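# Match red bin count by boxing desk items into tote

## Task

Count every red bin on the shelving, then move that same number of boxes from the desk into the gray tote sitting on the desk. Each moved box must rest fully inside the tote, not on its rim, and must stay there without the robot holding it. Nothing new may end up on the floor, all other objects stay on their shelf, table or counter, and the robot must not tip over or finish leaning.

## Robot and tools

Robot: a Hello Robot Stretch 3 with one arm. It has a two-wheel base (0.33 m long, 0.34 m wide) that can drive straight and turn in place but never slide sideways. A lift raises the arm on a mast, and the arm telescopes out to the robot's RIGHT, so reaching forward means driving the base. Turns pivot about the point between the drive wheels, 0.05 m behind the front edge. With the arm in and the wrist folded, a turn sweeps a radius of 0.28 m; an unfolded level gripper reaches beyond that. Objects may occasionally get nudged by something else.

Frames: the base frame has its origin on the floor between the drive wheels, x forward, y left, z up. hand_pose is reported in it, at the point where closed fingertips meet. The odometry frame is the base frame at the start. Heading is positive to the left, range -3.142 to 3.142.

Cameras: head_camera (896x504) and nav_camera (fisheye, 672x504) ride on the head and are aimed with head_pan_rad and head_tilt_rad; wrist_camera (644x364) is on the gripper. Each execute_actions result ends with one image per camera in that fixed order. Calibration lines give K and T_world_to_cam in the base frame; expect small per-scene errors, larger for the wrist camera.

execute_actions takes "actions", a list run in order. Each action may hold "robot", "steps" (1 to 450 control steps, 30 per second, default 1) and "until" (needs "steps"; ends the action once all its conditions hold). {"steps": n} alone just waits. An empty list returns the current state and images. One bad value rejects the whole call and nothing runs.

"robot" is a single command, a list of up to 8 commands run one after another (items may be {"pause_s": s}, at most 15 s), or {"stop": true}, which brakes everything and clears the queue. A command can contain:
- "base": exactly one of {"translate_m": d}, a straight drive of d metres counted from where the base is when that command begins (positive forward, |d| at most 1), or {"rotate_rad": r}, a turn in place of r radians from the current heading (positive counter-clockwise, |r| at most 3.2). Both are offsets.
- "joints": absolute targets by name; unnamed joints keep their old target. lift_m 0 to 1.1 (arm height, m); arm_m 0 to 0.52 (extension, m); wrist_yaw_rad -1.345 to 4.42 (0 along the arm, positive toward the front, 3.0 folded over the base); wrist_pitch_rad -1.57 to 0.451 (negative tips fingers down); wrist_roll_rad -2.911 to 2.911 (0 fingers level side by side); gripper_m -0.089 to 0.179 (wider is higher; the real fingertip gap is about 0.007 less when almost shut and 0.025 less when wide, zero below 0.007); head_pan_rad -3.953 to 1.73 (0 forward, positive left, -1.57 looks along the arm); head_tilt_rad -1.53 to 0.419 (negative down).
- "contact_limits": {"arm_m": effort percent 1 to 100}, how hard the arm may push before it halts; lower is softer. It lasts until the arm's next command.
New commands act immediately and discard the rest of an earlier queue. A queue advances only when the previous command ended "done" (base or gripper "off_target" also pass).

To wait for everything to settle use "steps": 450 with "until": {"robot": {"status": "ended"}}. Other conditions compare fields such as lift_m, arm_m_goal, base_status, queue or queue_left, e.g. [">", 0.3] or ["!=", "moving"]; {"any": {"status": "ended"}} fires when any one motion ends. Don't wait for an exact reading with "=".

Full base speed (0.30 m/s, 1.9 rad/s) needs lift_m under 0.30, arm_m under 0.03 and wrist_yaw_rad over 2.54; otherwise 0.10 m/s and 0.63 rad/s.

Gripping: command gripper_m smaller than the object's width; smaller squeezes harder, but too hard triggers a stall guard that weakens the grip. Release by opening at least 0.02 beyond where the pads touched. Neither the reading nor "done" proves a hold; check the images. To re-squeeze, send a new value.

Wrist safety: only fold (yaw 3.0) or unfold with lift_m 0.32 to 0.95, pitch -0.4, roll near 0; once folded the lift may go to 0.25. With yaw below -0.4 keep pitch at -0.5 or lower.

Results: base_status and joint_status read moving, done, off_target, contact_stop, time_out, stopped, not_commanded or torque_fault. The base bracket shows progress versus goal by wheel count (slip counts). on_its_own appears when a goal differs from yours, a joint is slack after a contact stop, a servo is off, or base_tilt leans 3 degrees or more. refused:/dropped: lines name the failing goal, counting from 0. lidar_m gives 12 distances at 0.17 m height, sector 1 ahead then counter-clockwise. wrist_depth_mm and head_depth_mm are 7x7 median depth grids. motor_effort is percent, with peak in brackets; readings carry offsets and noise.

Avoid: pushing the arm into something rigid with the gripper above about 0.45 m, pushing again after a contact_stop, driving while gripping or pushing on something fixed, snagging furniture (especially reversing), prolonged wrist strain (torque faults), drops and slams. If tilted, reverse the last move in small steps, free the gripper, and lower lift_m to about 0.2. Let all motion end before calling finished_scene with the scene number; zoom_image takes a camera name and a region [x0, y0, x1, y1] up to 504x504 pixels.

Each tool is called after ">>>" by a JSON object that holds its "name" and its "arguments".

## Session

>>> {"name": "execute_actions", "arguments": {"actions": []}}

Scene clock: 0.00 s.
robot.base_odometry: x=+0.000 y=+0.000 heading=+0.000 (m, m, rad; robot's odometry frame)
robot.turned_by_wheels: +0.000 (rad since the last result)
robot.turned_by_imu: +0.000 (rad since the last result)
robot.base_tilt: forward=-0.5 right=+0.5 (deg)
robot.lidar_m: 1.92 1.74 0.87 0.70 0.70 0.76 1.18 2.41 1.49 0.94 1.17 1.75
robot.head_depth_mm: 2062 2558 2556 2531 2549 2534 2408 / 2078 2723 2330 2325 2303 2287 2199 / 2079 2597 2502 2522 2392 2398 2301 / 2076 2503 2472 2466 2491 2357 2305 / 2093 2387 2414 2393 2377 2368 2296 / 2096 2322 2013 1981 1926 1907 1865 / 2121 2256 2243 2202 2221 2023 2195
robot.base_status: not_commanded
robot.joint_positions: lift_m=+0.474 arm_m=+0.000 wrist_yaw_rad=+2.960 wrist_pitch_rad=-0.457 wrist_roll_rad=+0.005 gripper_m=+0.037 head_pan_rad=-0.007 head_tilt_rad=+0.000
robot.joint_goals: lift_m=+0.474 arm_m=+0.000 wrist_yaw_rad=+2.960 wrist_pitch_rad=-0.457 wrist_roll_rad=+0.005 gripper_m=+0.037 head_pan_rad=-0.007 head_tilt_rad=+0.000
robot.joint_status: lift_m=not_commanded arm_m=not_commanded wrist_yaw_rad=not_commanded wrist_pitch_rad=not_commanded wrist_roll_rad=not_commanded gripper_m=not_commanded head_pan_rad=not_commanded head_tilt_rad=not_commanded
robot.measured_speeds: translate_m=+0.000 rotate_rad=+0.000 lift_m=+0.000 arm_m=+0.000 wrist_yaw_rad=+0.000 wrist_pitch_rad=+0.000 wrist_roll_rad=+0.000 head_pan_rad=+0.000 head_tilt_rad=+0.000
robot: refusals=0 queue=idle queue_left=0
robot.motor_effort: left_wheel=+0 right_wheel=+1 lift_m=+27 arm_m=+0 wrist_yaw_rad=+0 wrist_pitch_rad=+4 wrist_roll_rad=+0 gripper_m=+0 head_pan_rad=+0 head_tilt_rad=+3 (%)
robot.hand_pose: x=+0.0183 y=+0.0710 z=+0.4778 quat_wxyz=(+0.222, +0.702, +0.097, +0.670) (m; robot's base frame)
robot.wrist_depth_mm: 557 - 693 755 883 - - / 602 634 757 847 951 - - / 643 705 833 930 - - - / 703 762 882 927 928 933 918 / 740 781 - 783 825 788 783 / 693 676 - 670 662 676 693 / 598 593 - 611 609 595 600
pictures: head_camera (sideways: a quarter turn clockwise sets it upright), nav_camera (sideways: a quarter turn counterclockwise sets it upright), wrist_camera
Images, in order (width x height): head_camera 896x504, nav_camera 672x504, wrist_camera 644x364.

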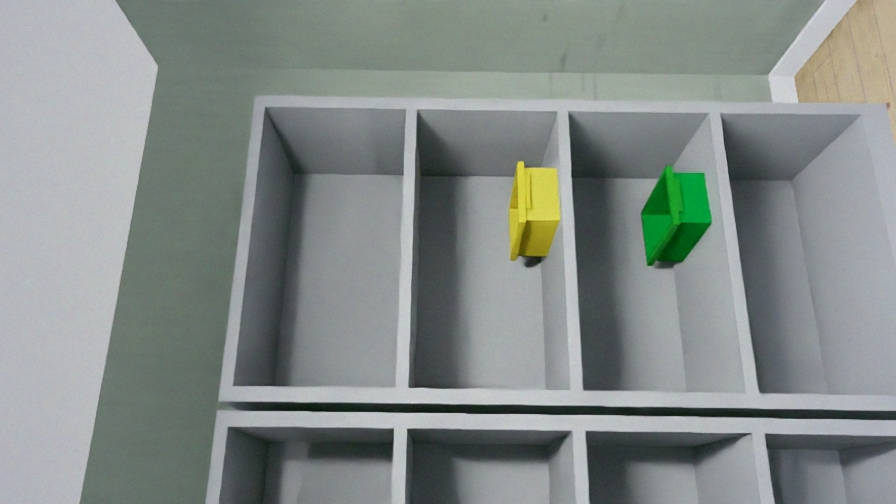

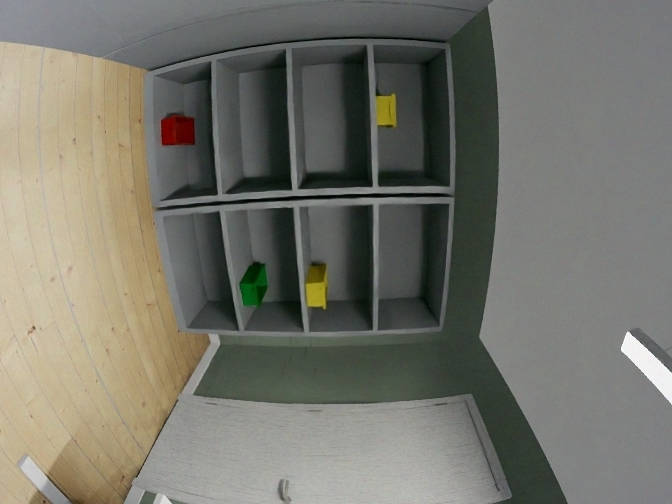

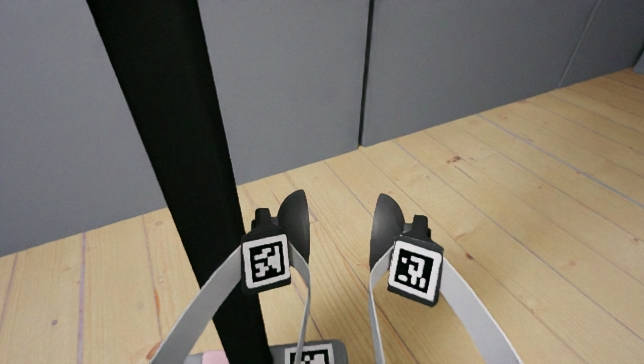

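>>> {"name": "execute_actions", "arguments": {"actions": [{"robot": {"joints": {"head_pan_rad": 1.5, "head_tilt_rad": -0.2, "lift_m": 0.25}}, "steps": 450, "until": {"robot": {"status": "ended"}}}]}}

>>> {"name": "execute_actions", "arguments": {"actions": [{"robot": {"joints": {"head_pan_rad": -1.57, "head_tilt_rad": -0.3}}, "steps": 450, "until": {"robot": {"status": "ended"}}}]}}

>>> {"name": "execute_actions", "arguments": {"actions": [{"robot": {"joints": {"head_pan_rad": -3.14, "head_tilt_rad": -0.2}}, "steps": 450, "until": {"robot": {"status": "ended"}}}]}}

Scene clock: 8.83 s.
robot.base_odometry: x=+0.000 y=+0.000 heading=+0.000 (m, m, rad; robot's odometry frame)
robot.turned_by_wheels: +0.000 (rad since the last result)
robot.turned_by_imu: +0.001 (rad since the last result)
robot.base_tilt: forward=-0.3 right=+0.5 (deg)
robot.lidar_m: 1.92 1.74 0.87 0.70 0.70 0.76 1.18 2.40 1.49 0.94 1.17 1.75
robot.head_depth_mm: 757 788 817 857 894 936 981 / 723 758 786 820 853 888 935 / 692 714 741 774 805 839 876 / 665 685 709 736 763 792 830 / 635 656 680 703 729 758 789 / 613 631 650 676 698 722 754 / 590 608 626 645 668 693 719
robot.base_status: not_commanded
robot.joint_positions: lift_m=+0.250 arm_m=+0.000 wrist_yaw_rad=+2.960 wrist_pitch_rad=-0.458 wrist_roll_rad=+0.005 gripper_m=+0.037 head_pan_rad=+1.493 head_tilt_rad=-0.197
robot.joint_goals: lift_m=+0.250 arm_m=+0.000 wrist_yaw_rad=+2.960 wrist_pitch_rad=-0.458 wrist_roll_rad=+0.005 gripper_m=+0.037 head_pan_rad=+1.500 head_tilt_rad=-0.200
robot.joint_status: lift_m=done arm_m=not_commanded wrist_yaw_rad=not_commanded wrist_pitch_rad=not_commanded wrist_roll_rad=not_commanded gripper_m=not_commanded head_pan_rad=done head_tilt_rad=done
robot.measured_speeds: translate_m=+0.000 rotate_rad=+0.000 lift_m=+0.000 arm_m=+0.000 wrist_yaw_rad=+0.000 wrist_pitch_rad=+0.000 wrist_roll_rad=+0.000 head_pan_rad=+0.000 head_tilt_rad=+0.000
robot: refusals=0 queue=done queue_left=0
robot.motor_effort: left_wheel=+1(0) right_wheel=+1(0) lift_m=+23(28) arm_m=+0(0) wrist_yaw_rad=+0(0) wrist_pitch_rad=+4(4) wrist_roll_rad=+0(0) gripper_m=+0(0) head_pan_rad=+4(49) head_tilt_rad=-1(22) (%)
robot.hand_pose: x=+0.0183 y=+0.0709 z=+0.2540 quat_wxyz=(+0.223, +0.702, +0.097, +0.670) (m; robot's base frame)
robot.wrist_depth_mm: 561 - 684 764 871 - - / 597 637 756 821 927 918 915 / 633 685 710 721 713 729 720 / 584 583 583 581 585 591 592 / 493 510 - - 513 495 493 / - - - - 419 428 429 / - - - - 378 378 380
pictures: head_camera (sideways: a quarter turn clockwise sets it upright), nav_camera (sideways: a quarter turn counterclockwise sets it upright), wrist_camera
camera_calibration (this result's frames):
head_camera: T_world_to_cam=[[-0.0157221, -0.179393, -0.983652, 1.29909], [-0.998331, 0.0574927, 0.00547151, -0.00115017], [0.0555712, 0.982096, -0.179997, 0.192206], [0, 0, 0, 1]] pos_world=[0.00859507, 0.0443493, 1.31246]
nav_camera: T_world_to_cam=[[0.0387758, 0.22824, 0.972833, -1.22577], [0.998486, -0.0468616, -0.0288039, 0.0806847], [0.0390143, 0.972477, -0.229711, 0.253647], [0, 0, 0, 1]] pos_world=[-0.0429281, 0.0368851, 1.25306]
wrist_camera: T_world_to_cam=[[0.992808, -0.11969, 0.00239363, -0.000185262], [-0.073692, -0.626776, -0.775707, 0.26486], [0.0943445, 0.769952, -0.631089, 0.270077], [0, 0, 0, 1]] pos_world=[-0.00577831, -0.0419606, 0.375896]
Images, in order (width x height): head_camera 896x504, nav_camera 672x504, wrist_camera 644x364.

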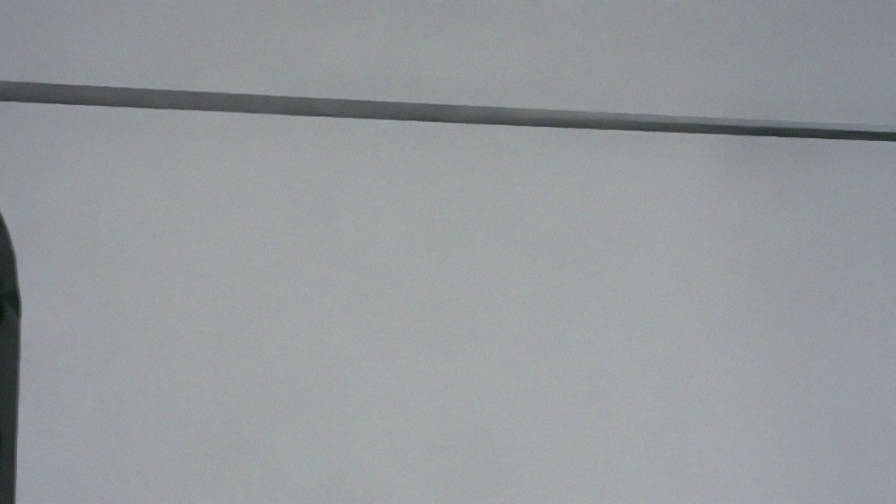

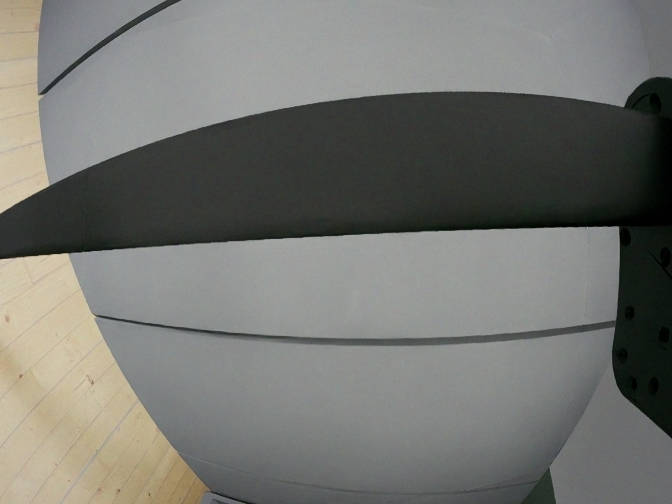

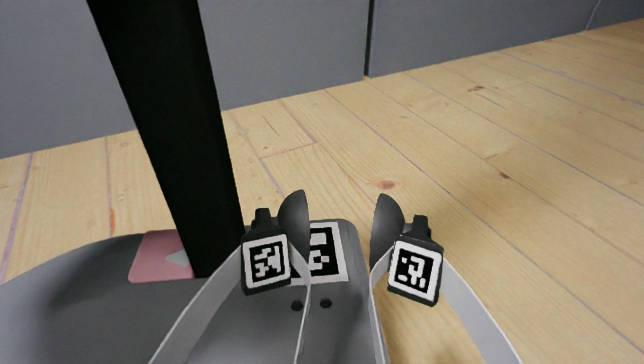

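Scene clock: 10.87 s.
robot.base_odometry: x=+0.000 y=+0.000 heading=+0.000 (m, m, rad; robot's odometry frame)
robot.turned_by_wheels: +0.000 (rad since the last result)
robot.turned_by_imu: +0.000 (rad since the last result)
robot.base_tilt: forward=-0.4 right=+0.6 (deg)
robot.lidar_m: 1.92 1.74 0.86 0.70 0.70 0.76 1.18 2.40 1.49 0.94 1.17 1.74
robot.head_depth_mm: 1632 1747 1858 1912 1231 1674 1633 / 1593 1676 1772 1837 1269 1923 1626 / 1546 1620 1693 1776 1208 1865 1572 / 1490 1568 1672 1733 1272 1123 1633 / 1443 1512 1595 1668 1204 1044 1579 / 1403 1472 1548 1613 1048 996 1531 / 1369 1422 1491 1574 1138 959 1633
robot.base_status: not_commanded
robot.joint_positions: lift_m=+0.250 arm_m=+0.000 wrist_yaw_rad=+2.960 wrist_pitch_rad=-0.458 wrist_roll_rad=+0.005 gripper_m=+0.037 head_pan_rad=-1.563 head_tilt_rad=-0.296
robot.joint_goals: lift_m=+0.250 arm_m=+0.000 wrist_yaw_rad=+2.960 wrist_pitch_rad=-0.458 wrist_roll_rad=+0.005 gripper_m=+0.037 head_pan_rad=-1.570 head_tilt_rad=-0.300
robot.joint_status: lift_m=done arm_m=not_commanded wrist_yaw_rad=not_commanded wrist_pitch_rad=not_commanded wrist_roll_rad=not_commanded gripper_m=not_commanded head_pan_rad=done head_tilt_rad=done
robot.measured_speeds: translate_m=+0.000 rotate_rad=+0.000 lift_m=+0.000 arm_m=+0.000 wrist_yaw_rad=+0.000 wrist_pitch_rad=+0.000 wrist_roll_rad=+0.000 head_pan_rad=+0.000 head_tilt_rad=+0.000
robot: refusals=0 queue=done queue_left=0
robot.motor_effort: left_wheel=+0(1) right_wheel=+0(0) lift_m=+23(23) arm_m=+0(1) wrist_yaw_rad=+0(0) wrist_pitch_rad=+4(4) wrist_roll_rad=+0(0) gripper_m=+0(1) head_pan_rad=-4(47) head_tilt_rad=-3(18) (%)
robot.hand_pose: x=+0.0183 y=+0.0709 z=+0.2540 quat_wxyz=(+0.223, +0.702, +0.097, +0.670) (m; robot's base frame)
robot.wrist_depth_mm: 564 - 690 770 875 - - / 600 645 747 823 945 928 912 / 643 674 720 718 718 717 719 / 583 582 577 581 586 581 581 / 487 509 - - 510 493 496 / - - - - 415 429 425 / - - - - 377 379 379
pictures: head_camera (sideways: a quarter turn clockwise sets it upright), nav_camera (sideways: a quarter turn counterclockwise sets it upright), wrist_camera
camera_calibration (this result's frames):
head_camera: T_world_to_cam=[[-0.000519566, 0.276358, -0.961055, 1.26946], [0.999585, 0.0278358, 0.00746398, -0.0159306], [0.0288144, -0.960652, -0.276258, 0.317661], [0, 0, 0, 1]] pos_world=[0.00743038, -0.0452202, 1.30789]
nav_camera: T_world_to_cam=[[-0.0182636, -0.325689, 0.945301, -1.18946], [-0.998845, -0.0360844, -0.0317304, 0.0966745], [0.0444449, -0.944788, -0.324654, 0.377183], [0, 0, 0, 1]] pos_world=[0.0580752, -0.0275467, 1.24992]
wrist_camera: T_world_to_cam=[[0.992808, -0.11969, 0.00239363, -0.000185261], [-0.073692, -0.626776, -0.775707, 0.26486], [0.0943445, 0.769952, -0.631089, 0.270077], [0, 0, 0, 1]] pos_world=[-0.00577831, -0.0419606, 0.375896]
Images, in order (width x height): head_camera 896x504, nav_camera 672x504, wrist_camera 644x364.

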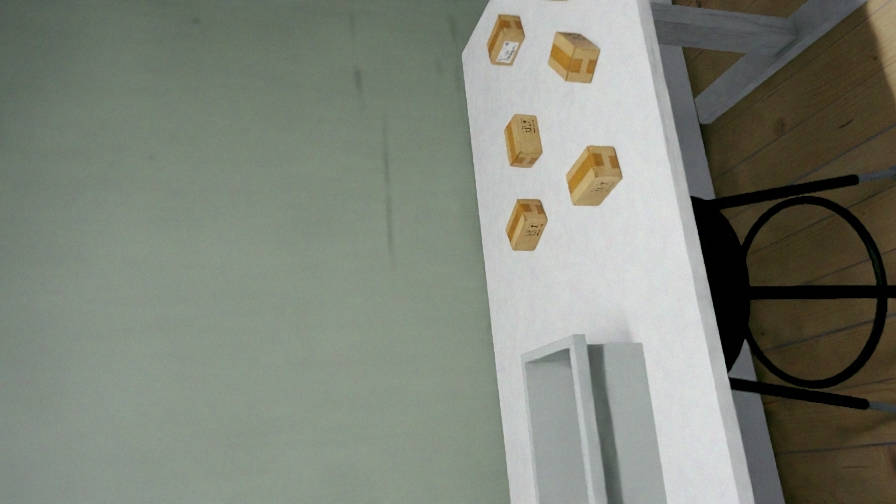

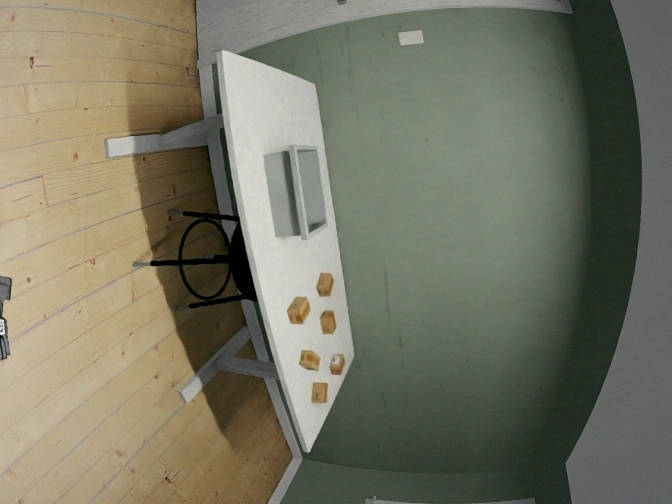

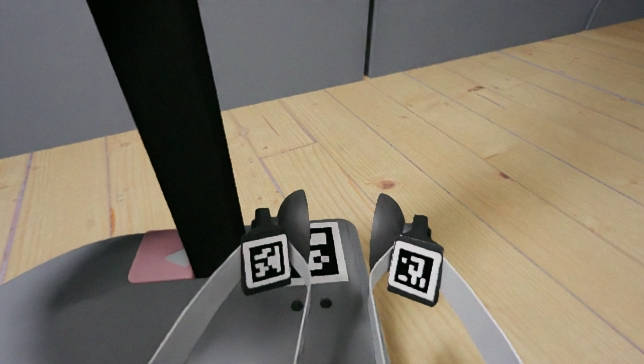

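Scene clock: 12.23 s.
robot.base_odometry: x=+0.000 y=+0.000 heading=+0.000 (m, m, rad; robot's odometry frame)
robot.turned_by_wheels: +0.000 (rad since the last result)
robot.turned_by_imu: +0.000 (rad since the last result)
robot.base_tilt: forward=-0.4 right=+0.5 (deg)
robot.lidar_m: 1.92 1.74 0.86 0.70 0.70 0.76 1.18 2.40 1.50 0.94 1.17 1.75
robot.head_depth_mm: 1069 1081 1103 1125 1146 1165 1200 / 1254 1281 1311 1325 1356 1400 1438 / 2385 2463 2574 2666 2774 2255 1718 / 2282 2406 2463 2591 2664 2367 1782 / 2254 2308 2401 2523 2593 2331 1778 / 2168 2241 2344 2414 2492 2351 1785 / 2116 2154 2269 2331 2425 2315 1784
robot.base_status: not_commanded
robot.joint_positions: lift_m=+0.250 arm_m=+0.000 wrist_yaw_rad=+2.960 wrist_pitch_rad=-0.458 wrist_roll_rad=+0.005 gripper_m=+0.037 head_pan_rad=-3.133 head_tilt_rad=-0.211
robot.joint_goals: lift_m=+0.250 arm_m=+0.000 wrist_yaw_rad=+2.960 wrist_pitch_rad=-0.458 wrist_roll_rad=+0.005 gripper_m=+0.037 head_pan_rad=-3.140 head_tilt_rad=-0.200
robot.joint_status: lift_m=done arm_m=not_commanded wrist_yaw_rad=not_commanded wrist_pitch_rad=not_commanded wrist_roll_rad=not_commanded gripper_m=not_commanded head_pan_rad=done head_tilt_rad=done
robot.measured_speeds: translate_m=+0.000 rotate_rad=+0.000 lift_m=+0.000 arm_m=+0.000 wrist_yaw_rad=+0.000 wrist_pitch_rad=+0.000 wrist_roll_rad=+0.000 head_pan_rad=+0.000 head_tilt_rad=+0.000
robot: refusals=0 queue=done queue_left=0
robot.motor_effort: left_wheel=+0(0) right_wheel=+0(0) lift_m=+23(23) arm_m=+0(1) wrist_yaw_rad=+0(1) wrist_pitch_rad=+4(4) wrist_roll_rad=+0(0) gripper_m=+0(0) head_pan_rad=-5(48) head_tilt_rad=+6(19) (%)
robot.hand_pose: x=+0.0183 y=+0.0709 z=+0.2540 quat_wxyz=(+0.223, +0.702, +0.097, +0.670) (m; robot's base frame)
robot.wrist_depth_mm: 565 - 687 757 883 - - / 594 631 763 820 903 926 909 / 636 680 712 718 713 711 717 / 583 596 583 584 589 581 589 / 488 510 - - 508 494 498 / - - - - 416 428 426 / - - - - 379 379 378
pictures: head_camera (sideways: a quarter turn clockwise sets it upright), nav_camera (sideways: a quarter turn counterclockwise sets it upright), wrist_camera
camera_calibration (this result's frames):
head_camera: T_world_to_cam=[[0.193775, 0.000009608, -0.981046, 1.29441], [0.0291909, -0.999557, 0.00575596, -0.0077883], [-0.980612, -0.0297529, -0.19369, 0.21635], [0, 0, 0, 1]] pos_world=[-0.0384415, -0.00136025, 1.31182]
nav_camera: T_world_to_cam=[[-0.244281, 0.0187242, 0.969524, -1.21972], [-0.0394691, 0.998793, -0.0292341, 0.0875757], [-0.968901, -0.0454076, -0.243247, 0.277413], [0, 0, 0, 1]] pos_world=[-0.0257119, -0.0520351, 1.25259]
wrist_camera: T_world_to_cam=[[0.992808, -0.11969, 0.00239367, -0.000185276], [-0.0736919, -0.626776, -0.775707, 0.26486], [0.0943445, 0.769952, -0.631089, 0.270077], [0, 0, 0, 1]] pos_world=[-0.00577831, -0.0419606, 0.375896]
Images, in order (width x height): head_camera 896x504, nav_camera 672x504, wrist_camera 644x364.

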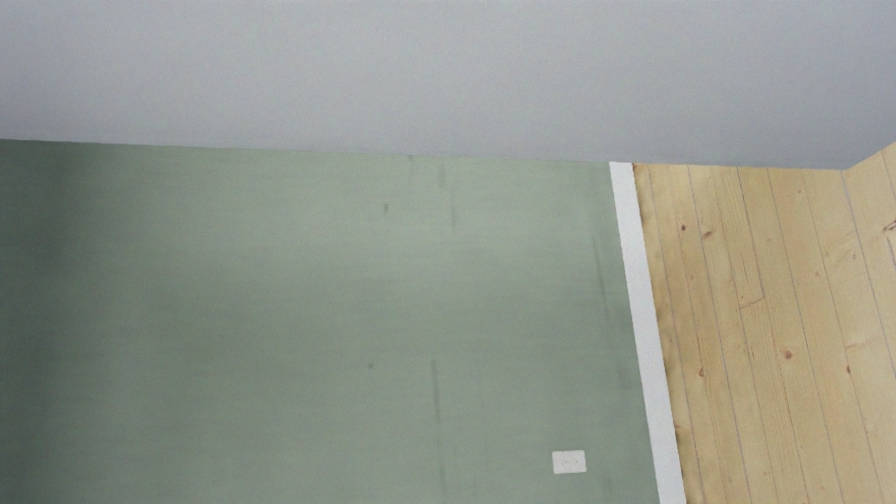

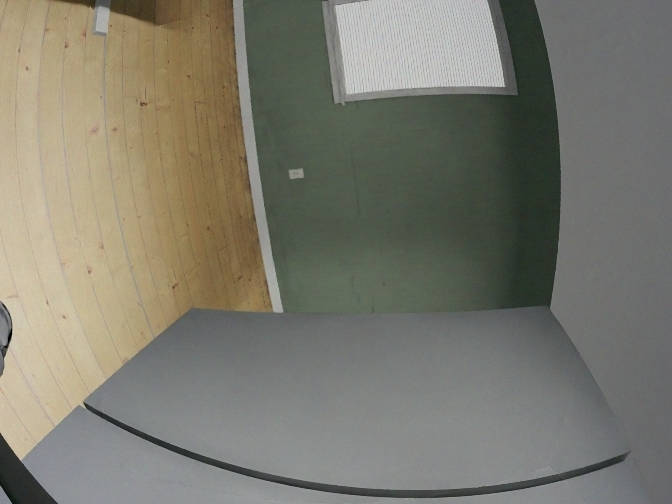

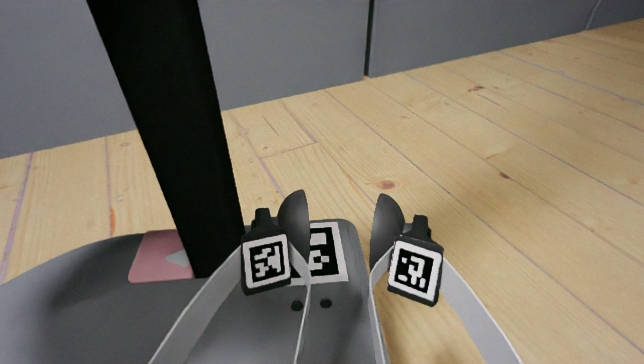

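>>> {"name": "execute_actions", "arguments": {"actions": [{"robot": [{"base": {"rotate_rad": 0.227}}, {"base": {"translate_m": -0.96}}, {"base": {"translate_m": -0.96}}, {"base": {"rotate_rad": 1.70}, "joints": {"head_pan_rad": -0.5, "head_tilt_rad": -0.2}}], "steps": 450, "until": {"robot": {"status": "ended"}}}, {"steps": 450, "until": {"robot": {"status": "ended"}}}]}}

Scene clock: 44.17 s.
robot.base_odometry: x=-1.871 y=-0.432 heading=+1.927 (m, m, rad; robot's odometry frame)
robot.turned_by_wheels: +1.927 (rad since the last result)
robot.turned_by_imu: +1.915 (rad since the last result)
robot.base_tilt: forward=-0.3 right=+0.5 (deg)
robot.lidar_m: 1.88 0.75 0.53 0.51 0.52 0.69 1.72 1.71 1.93 1.88 0.66 0.71
robot.head_depth_mm: 624 632 649 663 679 697 713 / 698 714 734 753 775 795 818 / 796 820 845 867 898 926 956 / 1922 1989 2055 2154 2246 2245 1680 / 1839 1902 1983 2033 2132 2189 1788 / 1768 1815 1880 1940 2002 2081 1770 / 1682 1735 1789 1837 1905 1982 1792
robot.base_status: done (rotate_rad +1.6999 of +1.7000)
robot.joint_positions: lift_m=+0.250 arm_m=+0.000 wrist_yaw_rad=+2.960 wrist_pitch_rad=-0.458 wrist_roll_rad=+0.005 gripper_m=+0.037 head_pan_rad=-0.507 head_tilt_rad=-0.210
robot.joint_goals: lift_m=+0.250 arm_m=+0.000 wrist_yaw_rad=+2.960 wrist_pitch_rad=-0.458 wrist_roll_rad=+0.005 gripper_m=+0.037 head_pan_rad=-0.500 head_tilt_rad=-0.200
robot.joint_status: lift_m=done arm_m=not_commanded wrist_yaw_rad=not_commanded wrist_pitch_rad=not_commanded wrist_roll_rad=not_commanded gripper_m=not_commanded head_pan_rad=done head_tilt_rad=done
robot.measured_speeds: translate_m=+0.000 rotate_rad=+0.000 lift_m=+0.000 arm_m=+0.000 wrist_yaw_rad=+0.000 wrist_pitch_rad=+0.000 wrist_roll_rad=+0.000 head_pan_rad=+0.000 head_tilt_rad=+0.000
robot: refusals=0 queue=done queue_left=0
robot.motor_effort: left_wheel=-1(11) right_wheel=+3(14) lift_m=+24(23) arm_m=-1(1) wrist_yaw_rad=-1(0) wrist_pitch_rad=+4(4) wrist_roll_rad=+0(0) gripper_m=+0(0) head_pan_rad=+5(50) head_tilt_rad=+5(1) (%)
robot.hand_pose: x=+0.0183 y=+0.0709 z=+0.2540 quat_wxyz=(+0.223, +0.702, +0.097, +0.670) (m; robot's base frame)
robot.wrist_depth_mm: 469 - 498 519 535 557 580 / 508 521 546 575 599 618 644 / 549 560 598 621 642 660 684 / 575 583 587 583 589 579 591 / 492 508 - - 510 495 497 / - - - - 421 424 429 / - - - - 377 378 381
pictures: head_camera (sideways: a quarter turn clockwise sets it upright), nav_camera (sideways: a quarter turn counterclockwise sets it upright), wrist_camera
camera_calibration (this result's frames):
head_camera: T_world_to_cam=[[-0.167516, 0.0949679, -0.981285, 1.29692], [0.467554, 0.883946, 0.0057308, -0.0104296], [0.867947, -0.457844, -0.192478, 0.203496], [0, 0, 0, 1]] pos_world=[0.0455082, -0.0207774, 1.31188]
nav_camera: T_world_to_cam=[[0.202226, -0.13618, 0.969825, -1.22284], [-0.458211, -0.888364, -0.0291962, 0.0900807], [0.865533, -0.43848, -0.242049, 0.264664], [0, 0, 0, 1]] pos_world=[0.0594897, 0.0295486, 1.25263]
wrist_camera: T_world_to_cam=[[0.992808, -0.11969, 0.0023934, -0.000187502], [-0.0736924, -0.626777, -0.775706, 0.264838], [0.0943445, 0.769951, -0.63109, 0.270085], [0, 0, 0, 1]] pos_world=[-0.00577828, -0.0419799, 0.375885]
Images, in order (width x height): head_camera 896x504, nav_camera 672x504, wrist_camera 644x364.

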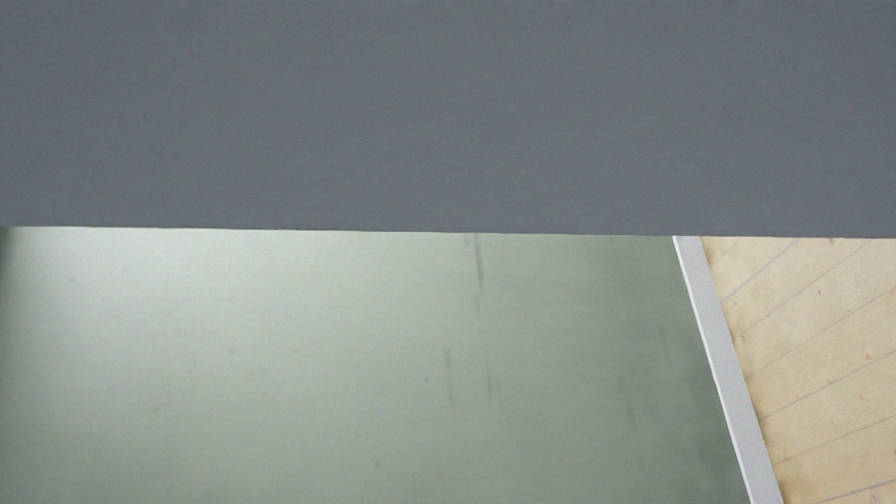

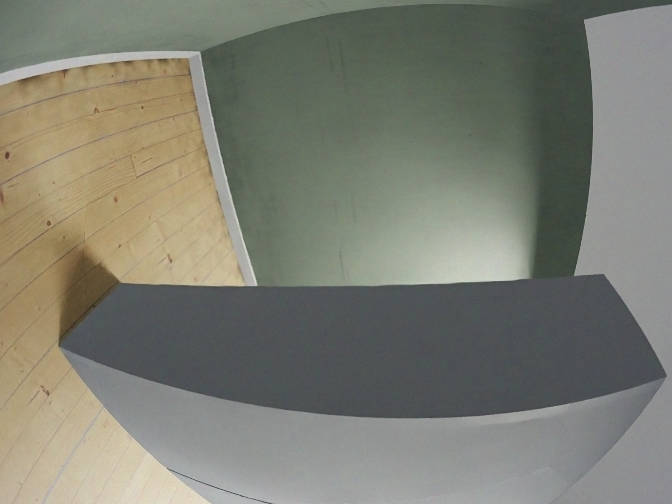

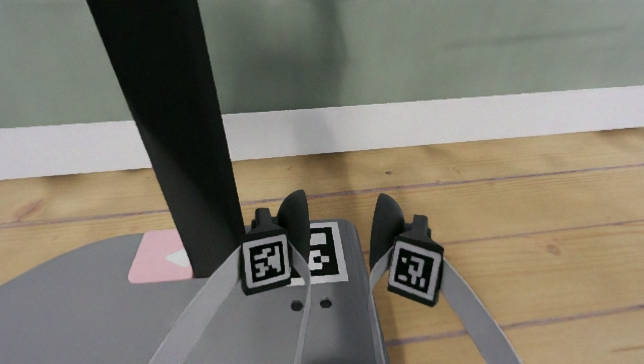

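>>> {"name": "execute_actions", "arguments": {"actions": [{"robot": [{"base": {"translate_m": 0.75}}, {"base": {"translate_m": 0.72}}, {"base": {"rotate_rad": -1.56}, "joints": {"head_pan_rad": -0.6, "head_tilt_rad": -0.2}}], "steps": 450, "until": {"robot": {"status": "ended"}}}, {"steps": 450, "until": {"robot": {"status": "ended"}}}]}}

Scene clock: 61.60 s.
robot.base_odometry: x=-2.383 y=+0.946 heading=+0.367 (m, m, rad; robot's odometry frame)
robot.turned_by_wheels: -1.560 (rad since the last result)
robot.turned_by_imu: -1.546 (rad since the last result)
robot.base_tilt: forward=-0.4 right=+0.6 (deg)
robot.lidar_m: 1.65 0.58 0.43 0.41 0.42 0.58 0.56 0.58 0.79 2.11 0.77 1.48
robot.head_depth_mm: 1181 860 1289 1288 787 781 802 / 1330 909 1443 1418 967 1265 1066 / 1476 1111 1608 1546 1706 1316 1137 / 1424 1452 1534 1546 1654 1330 1624 / 1342 1374 1445 1471 1552 1581 1644 / 1542 1646 2278 2324 1974 2115 1742 / 2099 2140 2239 2305 2436 2336 1793
robot.base_status: done (rotate_rad -1.5599 of -1.5600)
robot.joint_positions: lift_m=+0.250 arm_m=+0.000 wrist_yaw_rad=+2.960 wrist_pitch_rad=-0.458 wrist_roll_rad=+0.005 gripper_m=+0.037 head_pan_rad=-0.593 head_tilt_rad=-0.210
robot.joint_goals: lift_m=+0.250 arm_m=+0.000 wrist_yaw_rad=+2.960 wrist_pitch_rad=-0.458 wrist_roll_rad=+0.005 gripper_m=+0.037 head_pan_rad=-0.600 head_tilt_rad=-0.200
robot.joint_status: lift_m=done arm_m=not_commanded wrist_yaw_rad=not_commanded wrist_pitch_rad=not_commanded wrist_roll_rad=not_commanded gripper_m=not_commanded head_pan_rad=done head_tilt_rad=done
robot.measured_speeds: translate_m=+0.000 rotate_rad=+0.000 lift_m=+0.000 arm_m=+0.000 wrist_yaw_rad=+0.000 wrist_pitch_rad=+0.000 wrist_roll_rad=+0.000 head_pan_rad=+0.000 head_tilt_rad=+0.000
robot: refusals=0 queue=done queue_left=0
robot.motor_effort: left_wheel=+3(14) right_wheel=-2(10) lift_m=+24(23) arm_m=+0(1) wrist_yaw_rad=+0(0) wrist_pitch_rad=+4(4) wrist_roll_rad=+0(0) gripper_m=+1(0) head_pan_rad=-3(18) head_tilt_rad=+6(6) (%)
robot.hand_pose: x=+0.0183 y=+0.0709 z=+0.2540 quat_wxyz=(+0.223, +0.702, +0.097, +0.670) (m; robot's base frame)
robot.wrist_depth_mm: 395 - 412 425 434 453 469 / 431 440 454 471 483 497 514 / 470 484 509 519 533 549 575 / 509 529 543 554 563 585 586 / 492 508 - - 508 491 494 / - - - - 415 431 432 / - - - - 377 376 378
pictures: head_camera (sideways: a quarter turn clockwise sets it upright), nav_camera (sideways: a quarter turn counterclockwise sets it upright), wrist_camera
camera_calibration (this result's frames):
head_camera: T_world_to_cam=[[-0.158697, 0.109069, -0.981285, 1.29687], [0.542085, 0.840304, 0.0057308, -0.0108842], [0.825202, -0.531031, -0.192478, 0.203757], [0, 0, 0, 1]] pos_world=[0.0435683, -0.0241004, 1.31188]
nav_camera: T_world_to_cam=[[0.189721, -0.153122, 0.969825, -1.22276], [-0.533158, -0.845512, -0.0291962, 0.0905379], [0.824469, -0.51153, -0.24205, 0.264915], [0, 0, 0, 1]] pos_world=[0.0618403, 0.0248314, 1.25263]
wrist_camera: T_world_to_cam=[[0.992808, -0.11969, 0.00239227, -0.000189033], [-0.0736951, -0.626794, -0.775692, 0.264819], [0.0943419, 0.769938, -0.631107, 0.270102], [0, 0, 0, 1]] pos_world=[-0.00577836, -0.0419971, 0.375881]
Images, in order (width x height): head_camera 896x504, nav_camera 672x504, wrist_camera 644x364.

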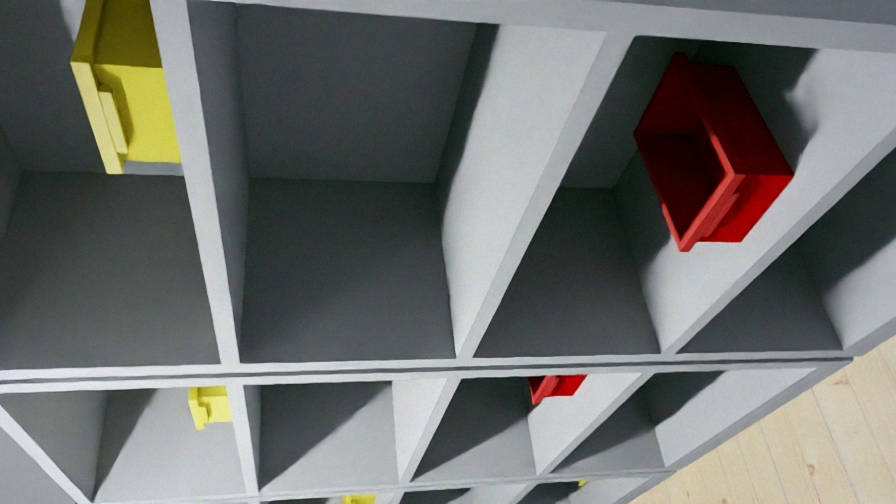

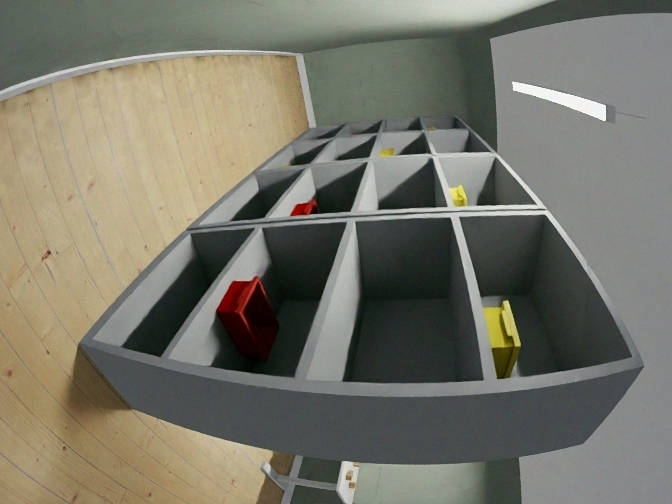

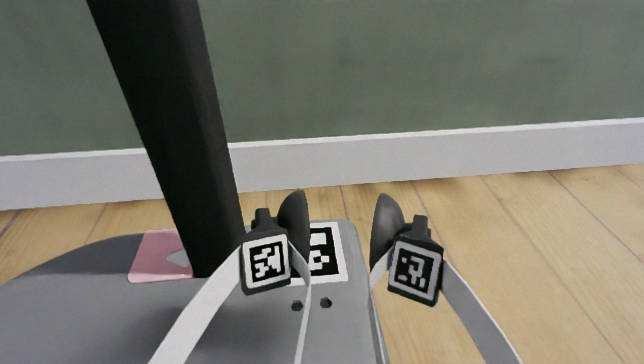

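>>> {"name": "execute_actions", "arguments": {"actions": [{"robot": {"base": {"translate_m": 1.0}, "joints": {"head_pan_rad": -1.3, "head_tilt_rad": -0.25}}, "steps": 450, "until": {"robot": {"status": "ended"}}}]}}

>>> {"name": "execute_actions", "arguments": {"actions": [{"robot": {"base": {"translate_m": 1.0}, "joints": {"head_pan_rad": -1.3, "head_tilt_rad": -0.25}}, "steps": 450, "until": {"robot": {"status": "ended"}}}]}}

Scene clock: 70.17 s.
robot.base_odometry: x=-1.450 y=+1.305 heading=+0.367 (m, m, rad; robot's odometry frame)
robot.turned_by_wheels: +0.000 (rad since the last result)
robot.turned_by_imu: +0.008 (rad since the last result)
robot.base_tilt: forward=-0.3 right=+0.5 (deg)
robot.lidar_m: 1.64 0.59 0.43 0.42 0.43 0.59 1.56 1.62 0.78 1.06 0.70 1.42
robot.head_depth_mm: 509 914 952 996 769 1083 961 / 893 942 985 1024 766 1120 1019 / 919 972 1018 1057 766 1162 1015 / 876 929 1034 1068 763 1162 1014 / 725 755 821 847 759 907 944 / 601 635 661 677 694 735 772 / 585 615 642 674 714 756 799
robot.base_status: done (translate_m +1.0000 of +1.0000)
robot.joint_positions: lift_m=+0.250 arm_m=+0.000 wrist_yaw_rad=+2.960 wrist_pitch_rad=-0.458 wrist_roll_rad=+0.005 gripper_m=+0.037 head_pan_rad=-1.293 head_tilt_rad=-0.247
robot.joint_goals: lift_m=+0.250 arm_m=+0.000 wrist_yaw_rad=+2.960 wrist_pitch_rad=-0.458 wrist_roll_rad=+0.005 gripper_m=+0.037 head_pan_rad=-1.300 head_tilt_rad=-0.250
robot.joint_status: lift_m=done arm_m=not_commanded wrist_yaw_rad=not_commanded wrist_pitch_rad=not_commanded wrist_roll_rad=not_commanded gripper_m=not_commanded head_pan_rad=done head_tilt_rad=done
robot.measured_speeds: translate_m=+0.000 rotate_rad=+0.000 lift_m=+0.000 arm_m=+0.000 wrist_yaw_rad=+0.000 wrist_pitch_rad=+0.000 wrist_roll_rad=+0.000 head_pan_rad=+0.000 head_tilt_rad=+0.000
robot: refusals=0 queue=done queue_left=0
robot.motor_effort: left_wheel=+2(15) right_wheel=-2(5) lift_m=+23(24) arm_m=-1(1) wrist_yaw_rad=+0(1) wrist_pitch_rad=+4(5) wrist_roll_rad=+0(0) gripper_m=+0(0) head_pan_rad=-4(47) head_tilt_rad=-2(9) (%)
robot.hand_pose: x=+0.0183 y=+0.0709 z=+0.2540 quat_wxyz=(+0.223, +0.702, +0.097, +0.670) (m; robot's base frame)
robot.wrist_depth_mm: 402 - 420 432 442 458 471 / 443 444 459 474 493 504 521 / 481 502 513 525 536 550 576 / 520 531 545 565 572 584 583 / 495 504 - - 511 493 496 / - - - - 420 430 431 / - - - - 377 382 379
pictures: head_camera (sideways: a quarter turn clockwise sets it upright), nav_camera (sideways: a quarter turn counterclockwise sets it upright), wrist_camera
camera_calibration (this result's frames):
head_camera: T_world_to_cam=[[-0.0611268, 0.220531, -0.973463, 1.28604], [0.955913, 0.293577, 0.00648284, -0.0143874], [0.287216, -0.93015, -0.228754, 0.254256], [0, 0, 0, 1]] pos_world=[0.0193386, -0.0428925, 1.31017]
nav_camera: T_world_to_cam=[[0.0563671, -0.27377, 0.960142, -1.20929], [-0.952678, -0.302466, -0.0303148, 0.0945519], [0.29871, -0.912997, -0.277864, 0.314736], [0, 0, 0, 1]] pos_world=[0.0642273, -0.0151171, 1.25141]
wrist_camera: T_world_to_cam=[[0.992808, -0.11969, 0.00239241, -0.000189067], [-0.073695, -0.626794, -0.775692, 0.264819], [0.0943419, 0.769937, -0.631107, 0.270102], [0, 0, 0, 1]] pos_world=[-0.00577837, -0.0419972, 0.375881]
Images, in order (width x height): head_camera 896x504, nav_camera 672x504, wrist_camera 644x364.

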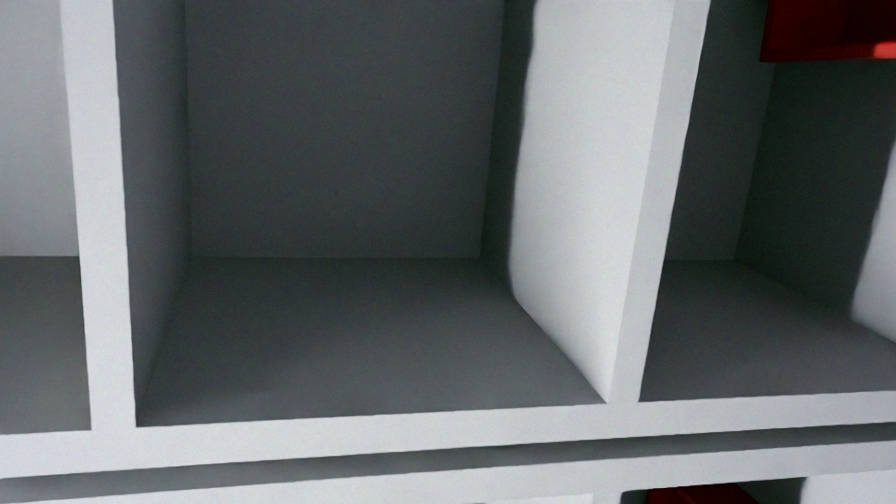

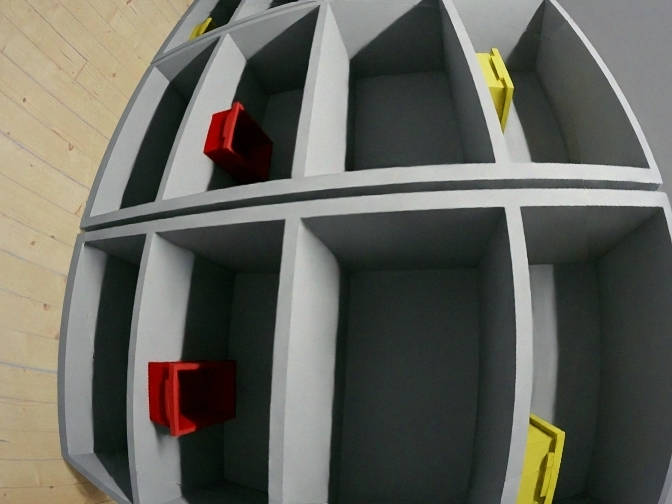

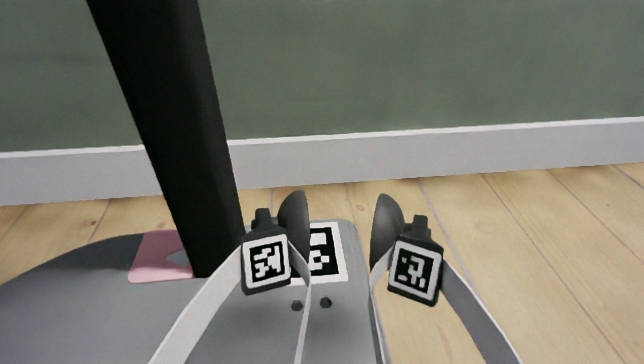

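Scene clock: 75.20 s.
robot.base_odometry: x=-0.516 y=+1.663 heading=+0.367 (m, m, rad; robot's odometry frame)
robot.turned_by_wheels: +0.000 (rad since the last result)
robot.turned_by_imu: +0.008 (rad since the last result)
robot.base_tilt: forward=-0.4 right=+0.6 (deg)
robot.lidar_m: 1.60 0.59 0.43 0.42 0.43 0.60 1.65 0.86 0.82 1.05 0.67 0.98
robot.head_depth_mm: 509 920 959 1001 767 622 1020 / 890 943 984 1017 764 1129 1020 / 913 970 1021 1061 766 1166 1017 / 706 783 863 911 765 963 989 / 588 633 660 688 682 736 773 / 567 593 624 653 687 727 765 / 586 695 1159 1182 761 1309 1015
robot.base_status: done (translate_m +1.0000 of +1.0000)
robot.joint_positions: lift_m=+0.250 arm_m=+0.000 wrist_yaw_rad=+2.960 wrist_pitch_rad=-0.458 wrist_roll_rad=+0.005 gripper_m=+0.037 head_pan_rad=-1.293 head_tilt_rad=-0.247
robot.joint_goals: lift_m=+0.250 arm_m=+0.000 wrist_yaw_rad=+2.960 wrist_pitch_rad=-0.458 wrist_roll_rad=+0.005 gripper_m=+0.037 head_pan_rad=-1.300 head_tilt_rad=-0.250
robot.joint_status: lift_m=done arm_m=not_commanded wrist_yaw_rad=not_commanded wrist_pitch_rad=not_commanded wrist_roll_rad=not_commanded gripper_m=not_commanded head_pan_rad=done head_tilt_rad=done
robot.measured_speeds: translate_m=+0.000 rotate_rad=+0.000 lift_m=+0.000 arm_m=+0.000 wrist_yaw_rad=+0.000 wrist_pitch_rad=+0.000 wrist_roll_rad=+0.000 head_pan_rad=+0.000 head_tilt_rad=+0.000
robot: refusals=0 queue=done queue_left=0
robot.motor_effort: left_wheel=+1(12) right_wheel=-1(6) lift_m=+24(24) arm_m=-1(1) wrist_yaw_rad=+1(1) wrist_pitch_rad=+4(5) wrist_roll_rad=+0(0) gripper_m=+0(0) head_pan_rad=-5(6) head_tilt_rad=-2(1) (%)
robot.hand_pose: x=+0.0183 y=+0.0709 z=+0.2540 quat_wxyz=(+0.223, +0.702, +0.097, +0.670) (m; robot's base frame)
robot.wrist_depth_mm: 403 - 422 432 448 451 469 / 438 451 462 476 488 509 522 / 485 496 513 528 543 552 570 / 519 539 552 570 568 581 585 / 494 513 - - 513 492 501 / - - - - 417 427 431 / - - - - 378 378 380
pictures: head_camera (sideways: a quarter turn clockwise sets it upright), nav_camera (sideways: a quarter turn counterclockwise sets it upright), wrist_camera
camera_calibration (this result's frames):
head_camera: T_world_to_cam=[[-0.061111, 0.220535, -0.973463, 1.28604], [0.955935, 0.293508, 0.00648284, -0.0143875], [0.287149, -0.93017, -0.228754, 0.254256], [0, 0, 0, 1]] pos_world=[0.0193355, -0.0428934, 1.31017]
nav_camera: T_world_to_cam=[[0.0563474, -0.273774, 0.960142, -1.20929], [-0.9527, -0.302398, -0.0303148, 0.094552], [0.298644, -0.913019, -0.277864, 0.314736], [0, 0, 0, 1]] pos_world=[0.0642262, -0.0151213, 1.25141]
wrist_camera: T_world_to_cam=[[0.992808, -0.11969, 0.00239212, -0.000189018], [-0.0736955, -0.626794, -0.775692, 0.264818], [0.094342, 0.769937, -0.631107, 0.270101], [0, 0, 0, 1]] pos_world=[-0.00577833, -0.0419972, 0.375881]
Images, in order (width x height): head_camera 896x504, nav_camera 672x504, wrist_camera 644x364.

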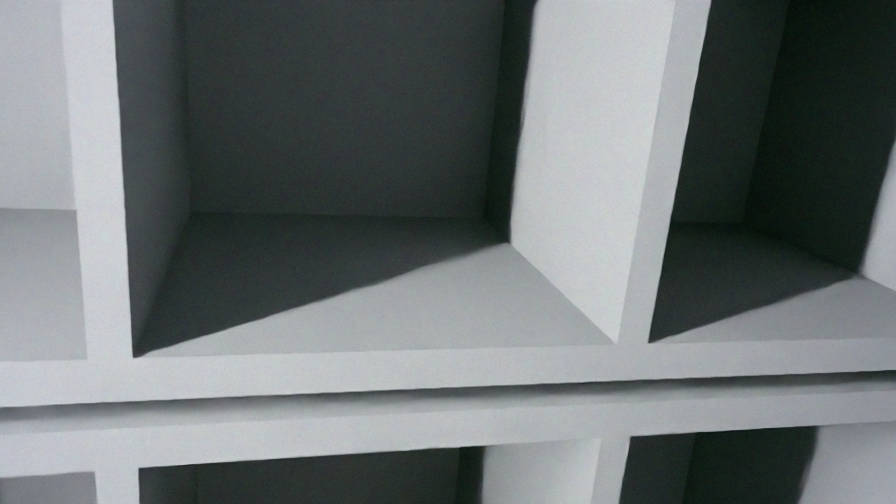

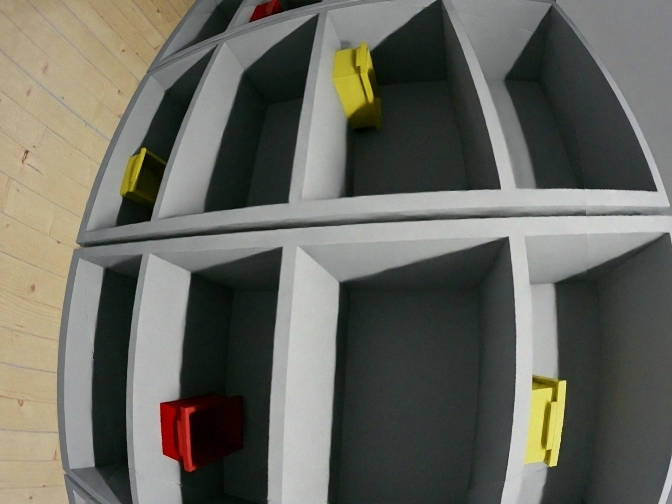

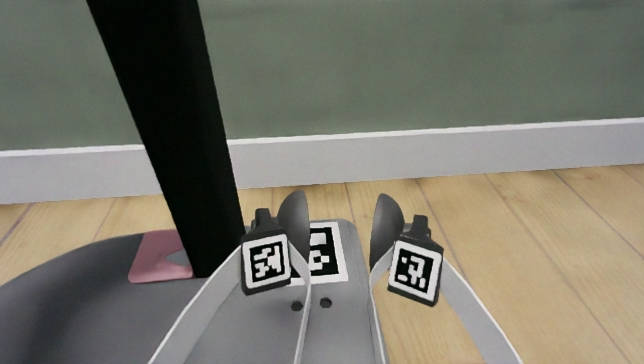

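>>> {"name": "execute_actions", "arguments": {"actions": [{"robot": {"base": {"translate_m": 0.9}, "joints": {"head_pan_rad": -1.05, "head_tilt_rad": -0.25}}, "steps": 450, "until": {"robot": {"status": "ended"}}}]}}

Scene clock: 87.60 s.
robot.base_odometry: x=+0.324 y=+1.986 heading=+0.367 (m, m, rad; robot's odometry frame)
robot.turned_by_wheels: +0.000 (rad since the last result)
robot.turned_by_imu: +0.008 (rad since the last result)
robot.base_tilt: forward=-0.3 right=+0.5 (deg)
robot.lidar_m: 1.32 0.58 0.43 0.41 0.43 0.59 1.67 0.85 0.71 0.71 0.69 1.37
robot.head_depth_mm: 828 922 994 1022 713 1121 1014 / 690 754 838 896 765 1011 1000 / 589 629 674 715 720 800 865 / 605 630 657 690 722 760 799 / 1020 818 1271 1177 811 1166 1011 / 929 1026 1350 1288 927 1221 1008 / 835 1037 1476 1294 1589 1304 1116
robot.base_status: done (translate_m +0.9000 of +0.9000)
robot.joint_positions: lift_m=+0.250 arm_m=+0.000 wrist_yaw_rad=+2.960 wrist_pitch_rad=-0.458 wrist_roll_rad=+0.005 gripper_m=+0.037 head_pan_rad=-1.057 head_tilt_rad=-0.247
robot.joint_goals: lift_m=+0.250 arm_m=+0.000 wrist_yaw_rad=+2.960 wrist_pitch_rad=-0.458 wrist_roll_rad=+0.005 gripper_m=+0.037 head_pan_rad=-1.050 head_tilt_rad=-0.250
robot.joint_status: lift_m=done arm_m=not_commanded wrist_yaw_rad=not_commanded wrist_pitch_rad=not_commanded wrist_roll_rad=not_commanded gripper_m=not_commanded head_pan_rad=done head_tilt_rad=done
robot.measured_speeds: translate_m=+0.000 rotate_rad=+0.000 lift_m=+0.000 arm_m=+0.000 wrist_yaw_rad=+0.000 wrist_pitch_rad=+0.000 wrist_roll_rad=+0.000 head_pan_rad=+0.000 head_tilt_rad=+0.000
robot: refusals=0 queue=done queue_left=0
robot.motor_effort: left_wheel=+0(11) right_wheel=+0(7) lift_m=+23(24) arm_m=+0(1) wrist_yaw_rad=+0(0) wrist_pitch_rad=+4(4) wrist_roll_rad=+0(0) gripper_m=+0(0) head_pan_rad=+5(29) head_tilt_rad=-2(6) (%)
robot.hand_pose: x=+0.0183 y=+0.0709 z=+0.2540 quat_wxyz=(+0.223, +0.702, +0.097, +0.670) (m; robot's base frame)
robot.wrist_depth_mm: 396 - 417 425 442 453 462 / 437 447 456 470 480 496 511 / 479 492 511 528 531 546 567 / 523 531 545 558 566 584 584 / 494 507 - - 511 496 498 / - - - - 415 426 431 / - - - - 377 378 379
pictures: head_camera (sideways: a quarter turn clockwise sets it upright), nav_camera (sideways: a quarter turn counterclockwise sets it upright), wrist_camera
camera_calibration (this result's frames):
head_camera: T_world_to_cam=[[-0.111031, 0.200227, -0.973438, 1.28632], [0.860816, 0.508874, 0.00648503, -0.0138101], [0.496656, -0.837231, -0.22886, 0.253116], [0, 0, 0, 1]] pos_world=[0.0289977, -0.0386109, 1.31017]
nav_camera: T_world_to_cam=[[0.118847, -0.253103, 0.960112, -1.20964], [-0.855594, -0.516759, -0.030318, 0.0939638], [0.50382, -0.817863, -0.277968, 0.31362], [0, 0, 0, 1]] pos_world=[0.0661479, -0.00110723, 1.25141]
wrist_camera: T_world_to_cam=[[0.992808, -0.11969, 0.00239207, -0.000189005], [-0.0736955, -0.626794, -0.775692, 0.264818], [0.094342, 0.769937, -0.631107, 0.270101], [0, 0, 0, 1]] pos_world=[-0.00577833, -0.0419972, 0.375881]
Images, in order (width x height): head_camera 896x504, nav_camera 672x504, wrist_camera 644x364.

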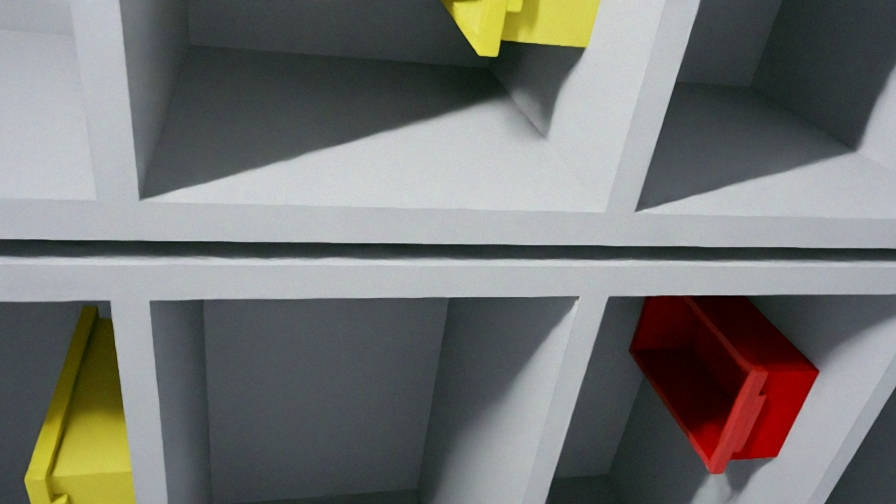

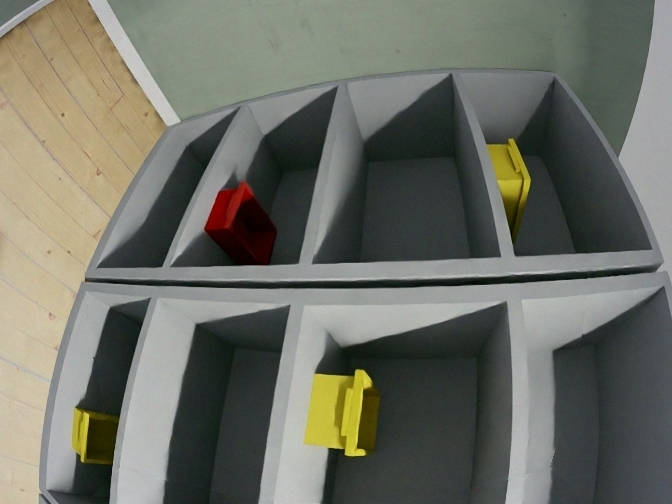

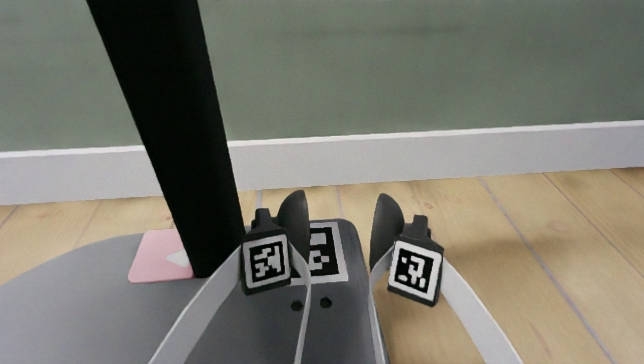

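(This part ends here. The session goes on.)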